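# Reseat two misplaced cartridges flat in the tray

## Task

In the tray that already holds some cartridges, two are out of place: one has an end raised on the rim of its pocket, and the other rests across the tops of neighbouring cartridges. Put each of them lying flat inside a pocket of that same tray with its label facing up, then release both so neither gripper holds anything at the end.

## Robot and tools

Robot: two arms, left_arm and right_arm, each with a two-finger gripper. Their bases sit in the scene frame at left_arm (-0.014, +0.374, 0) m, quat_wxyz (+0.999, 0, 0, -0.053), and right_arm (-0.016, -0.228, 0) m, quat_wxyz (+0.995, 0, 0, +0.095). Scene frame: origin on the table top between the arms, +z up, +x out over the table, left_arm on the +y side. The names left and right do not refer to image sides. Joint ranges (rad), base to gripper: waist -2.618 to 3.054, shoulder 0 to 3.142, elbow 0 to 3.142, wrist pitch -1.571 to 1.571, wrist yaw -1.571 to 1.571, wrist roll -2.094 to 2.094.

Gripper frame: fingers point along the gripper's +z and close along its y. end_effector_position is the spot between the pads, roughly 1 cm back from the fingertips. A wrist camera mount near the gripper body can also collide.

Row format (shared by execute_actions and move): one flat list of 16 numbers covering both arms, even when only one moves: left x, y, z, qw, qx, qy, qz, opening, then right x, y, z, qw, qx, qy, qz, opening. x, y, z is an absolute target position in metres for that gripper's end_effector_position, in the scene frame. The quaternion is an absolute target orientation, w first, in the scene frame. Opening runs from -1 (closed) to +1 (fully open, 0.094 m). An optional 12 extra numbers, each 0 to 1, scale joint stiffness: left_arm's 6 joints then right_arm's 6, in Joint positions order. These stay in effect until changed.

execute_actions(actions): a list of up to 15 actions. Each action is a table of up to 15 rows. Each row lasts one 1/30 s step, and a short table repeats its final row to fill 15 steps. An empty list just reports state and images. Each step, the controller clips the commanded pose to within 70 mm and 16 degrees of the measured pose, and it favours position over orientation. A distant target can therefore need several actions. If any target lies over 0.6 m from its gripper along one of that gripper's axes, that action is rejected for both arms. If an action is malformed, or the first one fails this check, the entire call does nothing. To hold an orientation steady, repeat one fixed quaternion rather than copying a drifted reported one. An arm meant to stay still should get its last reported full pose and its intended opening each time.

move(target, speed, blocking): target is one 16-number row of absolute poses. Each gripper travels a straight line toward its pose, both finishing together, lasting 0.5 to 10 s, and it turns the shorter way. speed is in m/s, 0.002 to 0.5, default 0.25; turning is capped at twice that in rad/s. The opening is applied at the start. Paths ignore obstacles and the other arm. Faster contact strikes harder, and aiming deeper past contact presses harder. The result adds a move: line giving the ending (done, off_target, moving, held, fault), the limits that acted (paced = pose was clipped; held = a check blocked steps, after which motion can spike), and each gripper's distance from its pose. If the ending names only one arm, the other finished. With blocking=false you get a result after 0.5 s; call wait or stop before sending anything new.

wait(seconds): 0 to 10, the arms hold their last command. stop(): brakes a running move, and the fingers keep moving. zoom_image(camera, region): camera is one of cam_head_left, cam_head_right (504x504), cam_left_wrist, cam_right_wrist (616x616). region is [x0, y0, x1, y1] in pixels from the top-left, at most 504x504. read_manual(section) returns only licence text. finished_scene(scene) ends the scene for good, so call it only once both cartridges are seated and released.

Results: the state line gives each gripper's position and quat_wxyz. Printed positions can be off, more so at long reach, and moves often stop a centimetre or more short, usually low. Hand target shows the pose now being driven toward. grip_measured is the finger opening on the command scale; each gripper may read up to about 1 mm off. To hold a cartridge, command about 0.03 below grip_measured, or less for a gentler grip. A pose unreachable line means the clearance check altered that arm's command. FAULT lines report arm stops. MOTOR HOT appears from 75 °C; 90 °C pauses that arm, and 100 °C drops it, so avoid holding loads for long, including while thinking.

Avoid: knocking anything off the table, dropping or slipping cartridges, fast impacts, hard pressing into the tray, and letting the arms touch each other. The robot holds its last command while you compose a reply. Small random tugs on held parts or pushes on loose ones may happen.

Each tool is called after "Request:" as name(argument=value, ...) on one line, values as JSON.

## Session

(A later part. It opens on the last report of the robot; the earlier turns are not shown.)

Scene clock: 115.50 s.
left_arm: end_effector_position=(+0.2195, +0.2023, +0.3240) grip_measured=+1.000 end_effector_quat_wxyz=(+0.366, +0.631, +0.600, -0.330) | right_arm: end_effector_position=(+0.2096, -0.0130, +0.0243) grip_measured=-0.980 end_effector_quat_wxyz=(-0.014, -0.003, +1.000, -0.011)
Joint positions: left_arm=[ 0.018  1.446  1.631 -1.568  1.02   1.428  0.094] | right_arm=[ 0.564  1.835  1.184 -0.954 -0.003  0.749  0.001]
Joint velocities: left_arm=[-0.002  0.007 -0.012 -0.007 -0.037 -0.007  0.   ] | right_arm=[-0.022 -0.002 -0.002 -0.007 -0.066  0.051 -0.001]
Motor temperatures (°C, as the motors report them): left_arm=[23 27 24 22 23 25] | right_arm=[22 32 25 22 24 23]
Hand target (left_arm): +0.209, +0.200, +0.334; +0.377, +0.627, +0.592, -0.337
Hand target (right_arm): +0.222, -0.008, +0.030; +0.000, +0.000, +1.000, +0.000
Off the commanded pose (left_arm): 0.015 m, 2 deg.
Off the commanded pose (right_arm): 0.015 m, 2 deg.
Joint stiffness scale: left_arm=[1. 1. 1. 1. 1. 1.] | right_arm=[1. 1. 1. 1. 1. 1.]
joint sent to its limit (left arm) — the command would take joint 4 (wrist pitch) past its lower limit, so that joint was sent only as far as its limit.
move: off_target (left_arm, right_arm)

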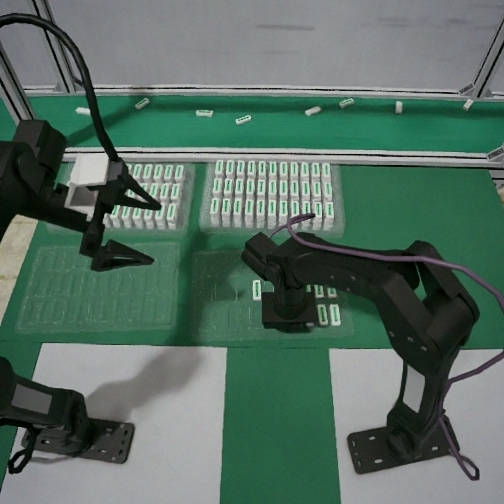

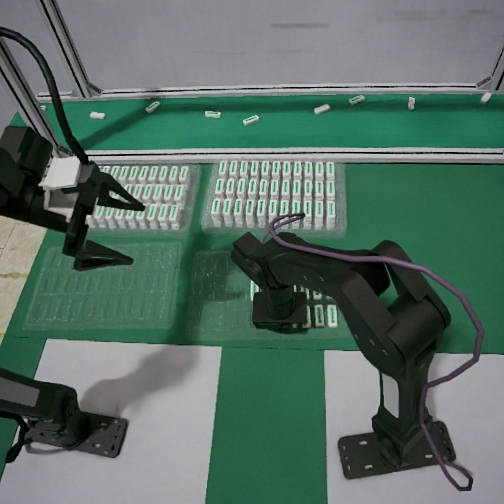

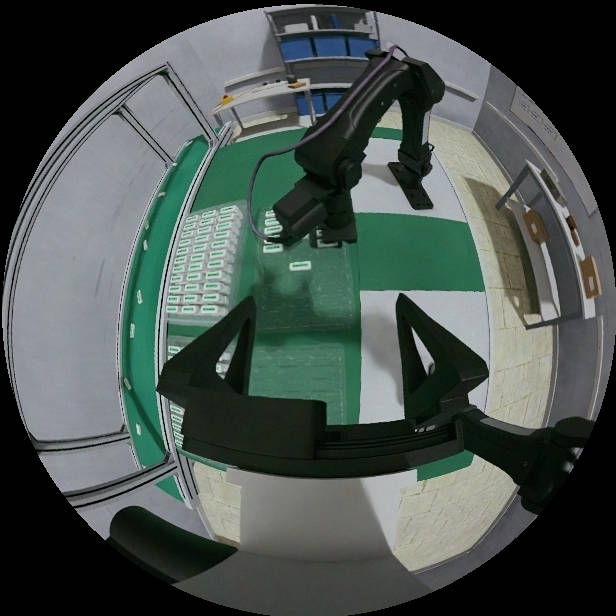

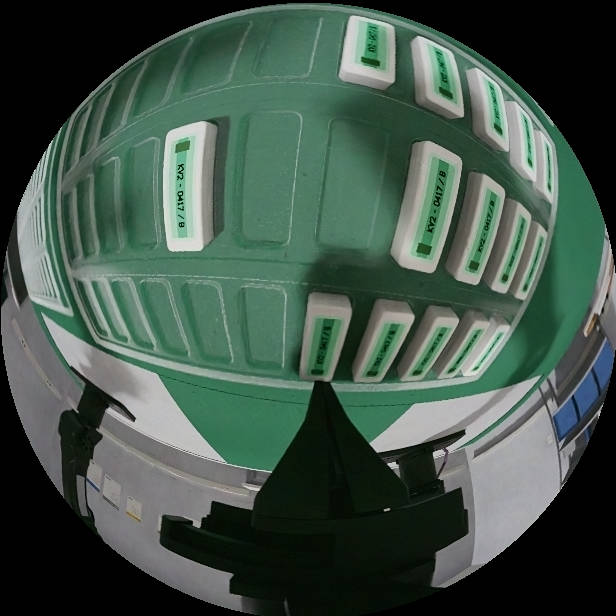

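Request:
move(target=[0.2088,0.2,0.3345,0.375,0.628,0.591,-0.339,1, 0.205,-0.008,0.06,0,0,1,0,-1], speed=0.08)

Request:
move(target=[0.2088,0.2,0.3345,0.375,0.628,0.591,-0.339,1, 0.26,0.056,0.055,0,0,1,0,-1], speed=0.1)

Request:
move(target=[0.2088,0.2,0.3345,0.375,0.628,0.591,-0.339,1, 0.262,0.056,0.03,0,0,1,0,-1], speed=0.04)

Scene clock: 127.13 s.
left_arm: end_effector_position=(+0.2195, +0.2023, +0.3240) grip_measured=+1.000 end_effector_quat_wxyz=(+0.366, +0.630, +0.600, -0.330) | right_arm: end_effector_position=(+0.2018, -0.0159, +0.0467) grip_measured=-0.980 end_effector_quat_wxyz=(-0.014, +0.004, +1.000, -0.011)
Joint positions: left_arm=[ 0.018  1.446  1.631 -1.568  1.02   1.428  0.094] | right_arm=[ 0.575  1.778  1.206 -1.034 -0.003  0.773  0.001]
Joint velocities: left_arm=[-0.007 -0.002 -0.007  0.007  0.007 -0.051  0.   ] | right_arm=[-0.007 -0.002 -0.002  0.037 -0.007 -0.022 -0.   ]
Motor temperatures (°C, as the motors report them): left_arm=[23 27 24 22 23 25] | right_arm=[22 31 26 22 24 23]
Hand target (left_arm): +0.209, +0.200, +0.334; +0.377, +0.627, +0.592, -0.337
Hand target (right_arm): +0.204, -0.009, +0.060; -0.000, +0.000, +1.000, +0.001
Off the commanded pose (left_arm): 0.015 m, 2 deg.
Off the commanded pose (right_arm): 0.016 m, 2 deg.
Joint stiffness scale: left_arm=[1. 1. 1. 1. 1. 1.] | right_arm=[1. 1. 1. 1. 1. 1.]
joint sent to its limit (left arm) — the command would take joint 4 (wrist pitch) past its lower limit, so that joint was sent only as far as its limit.
move: off_target (left_arm, right_arm)

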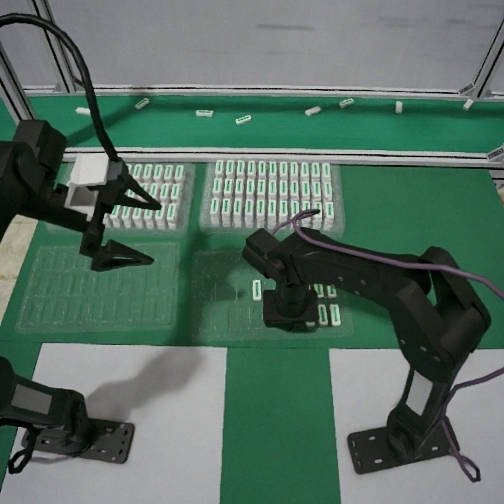

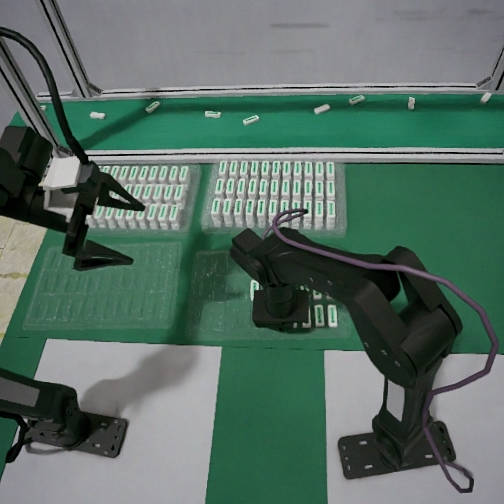

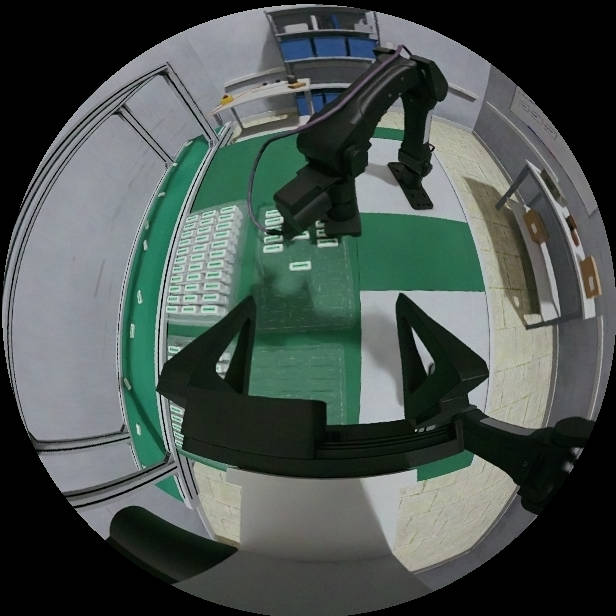

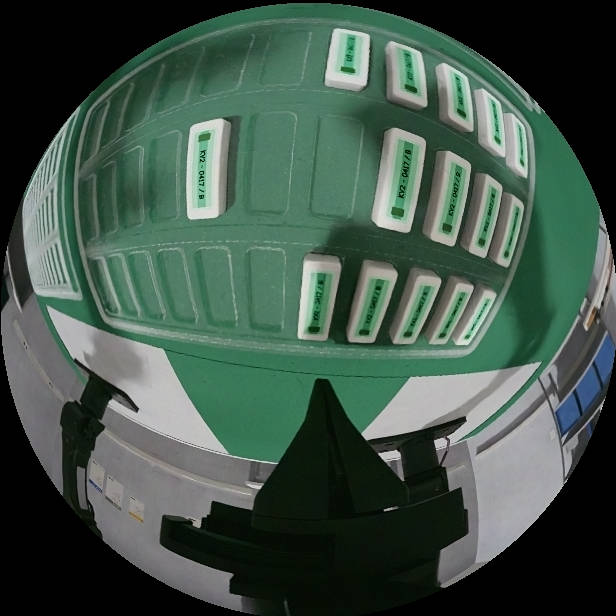

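Scene clock: 128.60 s.
left_arm: end_effector_position=(+0.2195, +0.2023, +0.3240) grip_measured=+1.000 end_effector_quat_wxyz=(+0.366, +0.630, +0.600, -0.330) | right_arm: end_effector_position=(+0.2580, +0.0487, +0.0471) grip_measured=-0.980 end_effector_quat_wxyz=(-0.007, +0.004, +1.000, -0.005)
Joint positions: left_arm=[ 0.018  1.446  1.631 -1.568  1.02   1.428  0.094] | right_arm=[ 0.595  2.074  1.616 -1.13  -0.003  0.794  0.001]
Joint velocities: left_arm=[-0.007  0.012  0.007  0.007 -0.066 -0.022  0.   ] | right_arm=[-0.012 -0.012  0.002 -0.022  0.022  0.022 -0.   ]
Motor temperatures (°C, as the motors report them): left_arm=[23 27 24 22 23 25] | right_arm=[22 31 26 22 24 23]
Hand target (left_arm): +0.209, +0.200, +0.334; +0.377, +0.627, +0.592, -0.337
Hand target (right_arm): +0.259, +0.056, +0.055; -0.000, +0.000, +1.000, +0.001
Off the commanded pose (left_arm): 0.015 m, 2 deg.
Off the commanded pose (right_arm): 0.011 m, 1 deg.
Joint stiffness scale: left_arm=[1. 1. 1. 1. 1. 1.] | right_arm=[1. 1. 1. 1. 1. 1.]
joint sent to its limit (left arm) — the command would take joint 4 (wrist pitch) past its lower limit, so that joint was sent only as far as its limit.
move: off_target (left_arm, right_arm)

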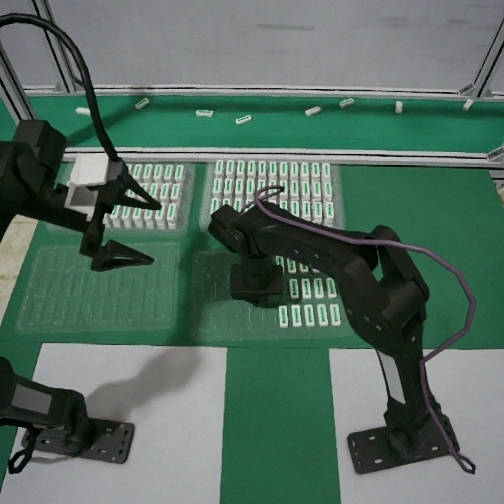

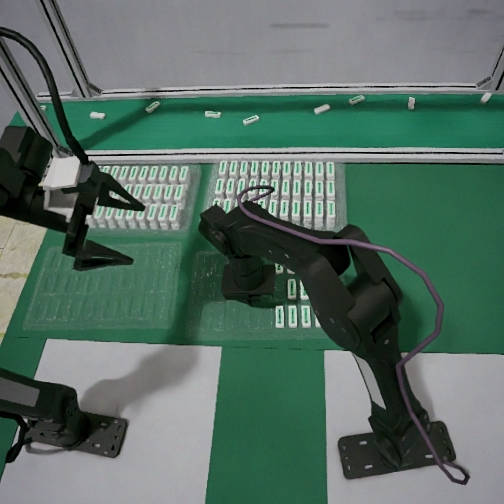

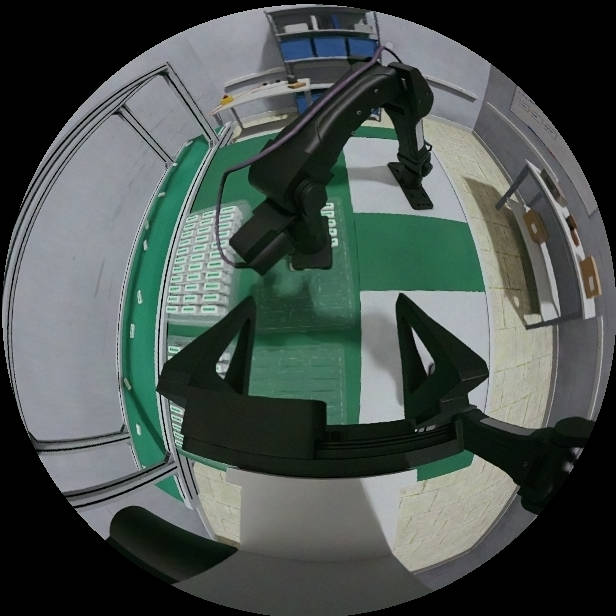

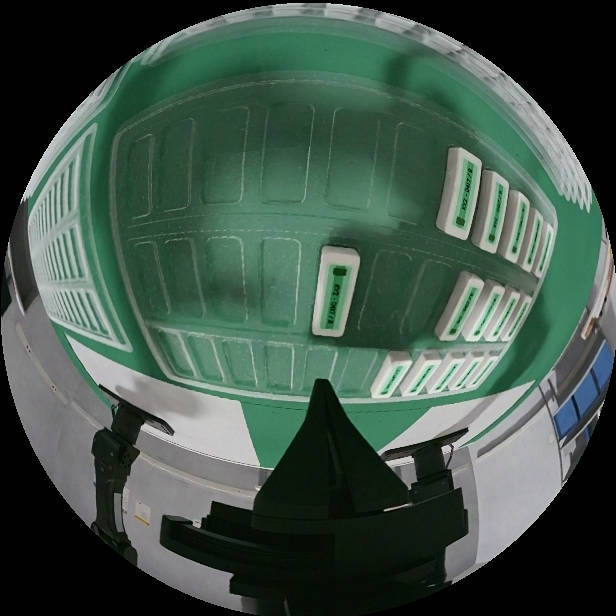

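Scene clock: 129.43 s.
left_arm: end_effector_position=(+0.2195, +0.2023, +0.3240) grip_measured=+1.000 end_effector_quat_wxyz=(+0.366, +0.630, +0.600, -0.330) | right_arm: end_effector_position=(+0.2629, +0.0536, +0.0321) grip_measured=-0.980 end_effector_quat_wxyz=(-0.004, +0.004, +1.000, -0.002)
Joint positions: left_arm=[ 0.018  1.446  1.631 -1.568  1.02   1.428  0.094] | right_arm=[ 0.595  2.107  1.606 -1.079 -0.003  0.794  0.001]
Joint velocities: left_arm=[ 0.002 -0.002 -0.007  0.007  0.066 -0.022  0.   ] | right_arm=[-0.002 -0.012  0.007  0.022 -0.022  0.051 -0.001]
Motor temperatures (°C, as the motors report them): left_arm=[23 27 24 22 23 25] | right_arm=[22 31 26 22 24 23]
Hand target (left_arm): +0.209, +0.200, +0.334; +0.377, +0.627, +0.592, -0.338
Hand target (right_arm): +0.262, +0.056, +0.030; -0.000, +0.000, +1.000, +0.000
Off the commanded pose (left_arm): 0.015 m, 2 deg.
Off the commanded pose (right_arm): 0.003 m, 1 deg.
Joint stiffness scale: left_arm=[1. 1. 1. 1. 1. 1.] | right_arm=[1. 1. 1. 1. 1. 1.]
joint sent to its limit (left arm) — the command would take joint 4 (wrist pitch) past its lower limit, so that joint was sent only as far as its limit.
move: off_target (left_arm)

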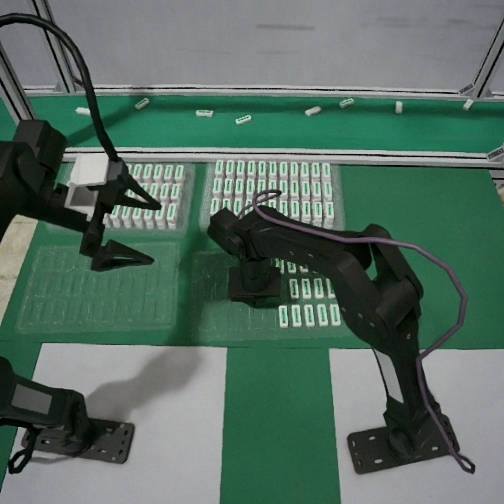

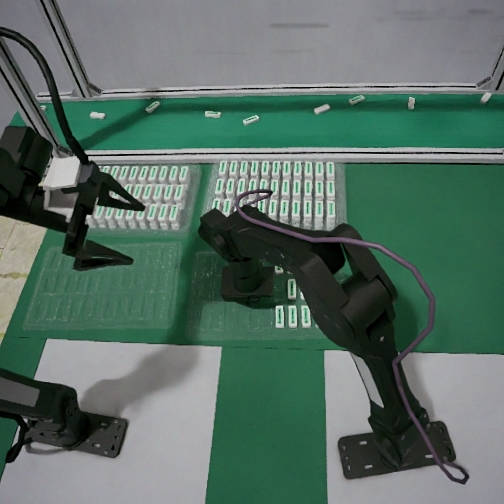

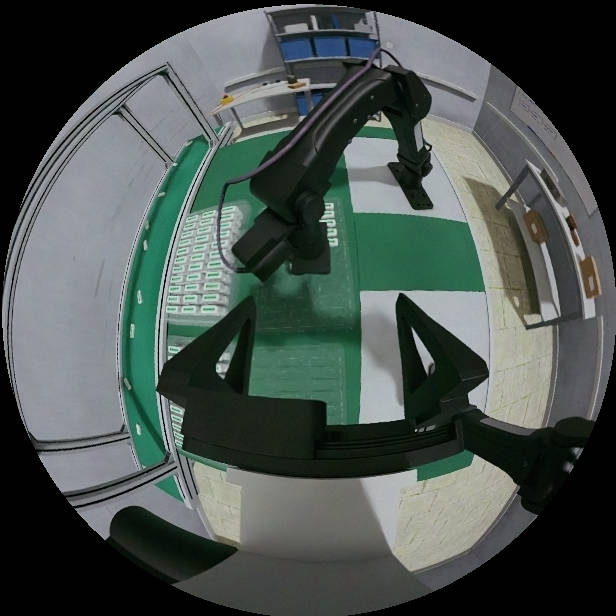

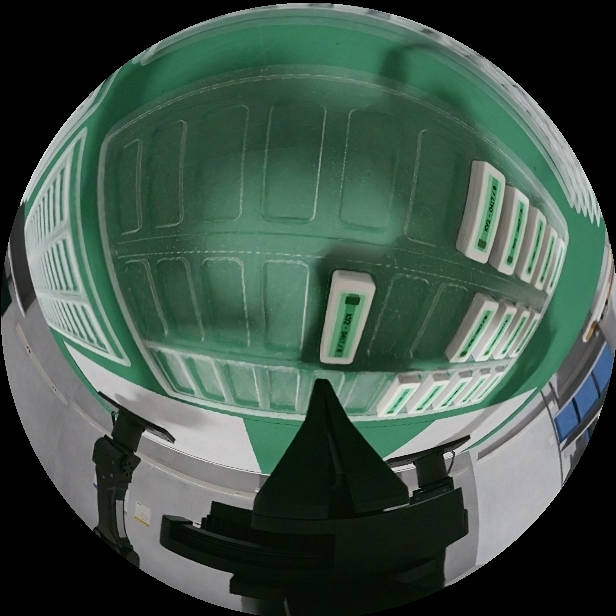

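Request:
move(target=[0.2088,0.2,0.3345,0.375,0.628,0.591,-0.339,1, 0.29,0.048,0.03,0,0,1,0,-1], speed=0.03)

Scene clock: 135.00 s.
left_arm: end_effector_position=(+0.2195, +0.2023, +0.3240) grip_measured=+1.000 end_effector_quat_wxyz=(+0.366, +0.631, +0.600, -0.330) | right_arm: end_effector_position=(+0.2736, +0.0498, +0.0257) grip_measured=-0.980 end_effector_quat_wxyz=(-0.018, -0.007, +1.000, -0.003)
Joint positions: left_arm=[ 0.018  1.446  1.631 -1.568  1.02   1.428  0.094] | right_arm=[ 0.562  2.153  1.651 -1.099 -0.02   0.739  0.001]
Joint velocities: left_arm=[ 0.002 -0.002  0.002  0.022  0.051  0.022  0.   ] | right_arm=[-0.002 -0.022  0.007 -0.066 -0.022 -0.022 -0.001]
Motor temperatures (°C, as the motors report them): left_arm=[23 27 24 22 23 25] | right_arm=[22 31 26 22 24 23]
Hand target (left_arm): +0.209, +0.200, +0.334; +0.377, +0.627, +0.592, -0.338
Hand target (right_arm): +0.290, +0.048, +0.030; +0.000, +0.000, +1.000, -0.000
Off the commanded pose (left_arm): 0.015 m, 2 deg.
Off the commanded pose (right_arm): 0.017 m, 2 deg.
Joint stiffness scale: left_arm=[1. 1. 1. 1. 1. 1.] | right_arm=[1. 1. 1. 1. 1. 1.]
joint sent to its limit (left arm) — the command would take joint 4 (wrist pitch) past its lower limit, so that joint was sent only as far as its limit.
move: off_target (left_arm, right_arm)

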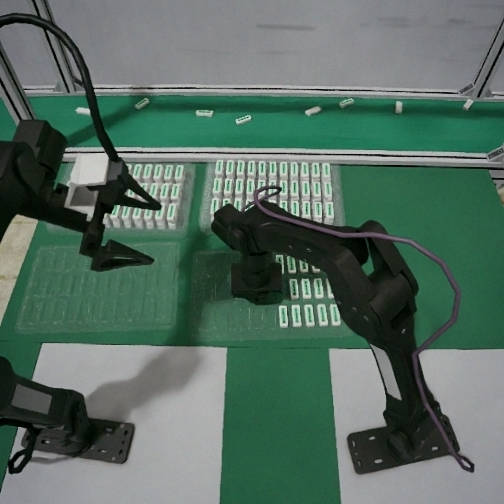

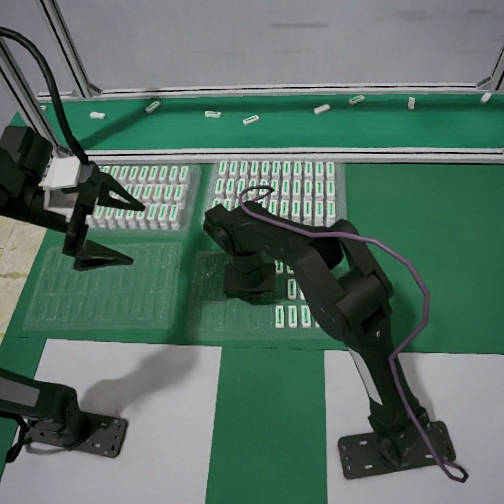

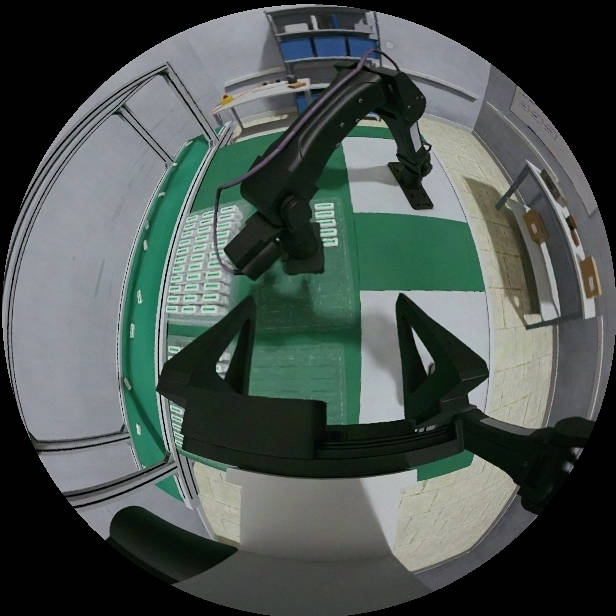

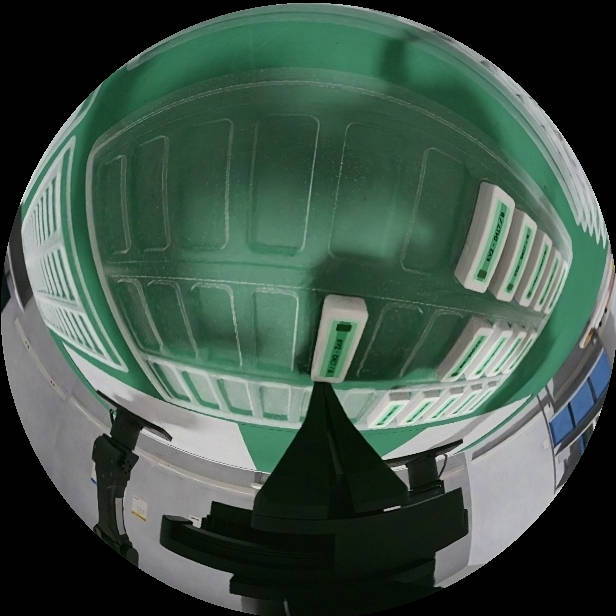

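Request:
move(target=[0.2088,0.2,0.3345,0.375,0.628,0.591,-0.339,1, 0.255,0.048,0.08,0,0,1,0,0], speed=0.08)

Request:
finished_scene(scene=1)

Scene clock: 140.27 s.
left_arm: end_effector_position=(+0.2195, +0.2023, +0.3240) grip_measured=+1.000 end_effector_quat_wxyz=(+0.366, +0.630, +0.600, -0.330) | right_arm: end_effector_position=(+0.2544, +0.0435, +0.0657) grip_measured=-0.002 end_effector_quat_wxyz=(-0.014, +0.003, +1.000, -0.006)
Joint positions: left_arm=[ 0.018  1.446  1.631 -1.568  1.02   1.428  0.094] | right_arm=[ 0.588  2.047  1.651 -1.203 -0.012  0.785  0.047]
Joint velocities: left_arm=[-0.002 -0.007 -0.002 -0.007 -0.007  0.022  0.   ] | right_arm=[-0.012 -0.002  0.012 -0.007  0.066  0.051 -0.   ]
Motor temperatures (°C, as the motors report them): left_arm=[23 27 24 22 23 25] | right_arm=[22 32 26 22 24 23]
Hand target (left_arm): +0.209, +0.200, +0.334; +0.377, +0.627, +0.592, -0.337
Hand target (right_arm): +0.254, +0.047, +0.080; -0.000, +0.000, +1.000, +0.001
Off the commanded pose (left_arm): 0.015 m, 2 deg.
Off the commanded pose (right_arm): 0.015 m, 2 deg.
Joint stiffness scale: left_arm=[1. 1. 1. 1. 1. 1.] | right_arm=[1. 1. 1. 1. 1. 1.]
joint sent to its limit (left arm) — the command would take joint 4 (wrist pitch) past its lower limit, so that joint was sent only as far as its limit.
move: off_target (left_arm, right_arm)

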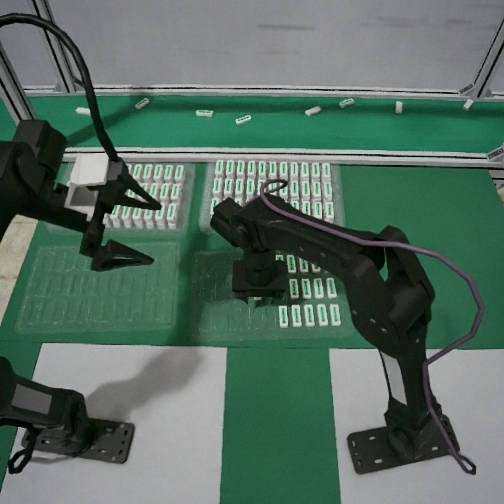

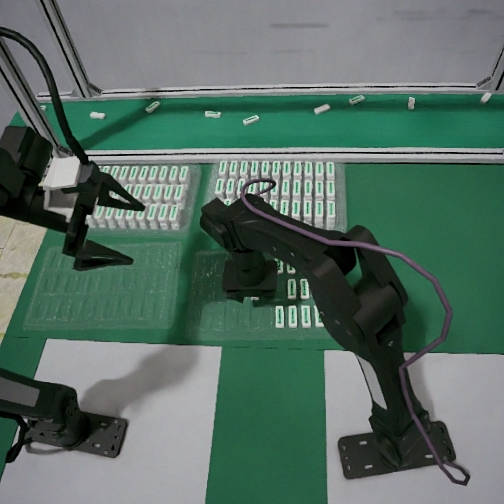

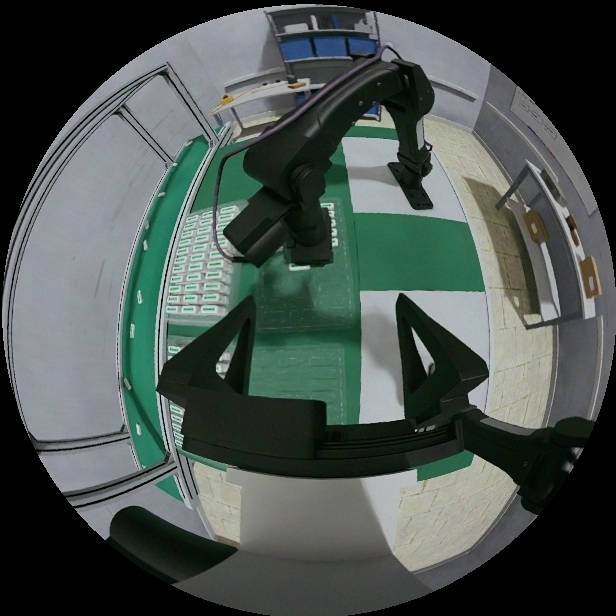

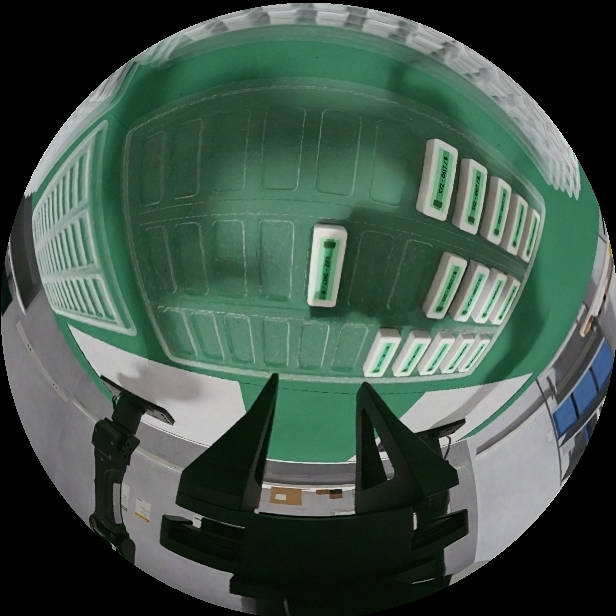

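The scene is finished: the task was done.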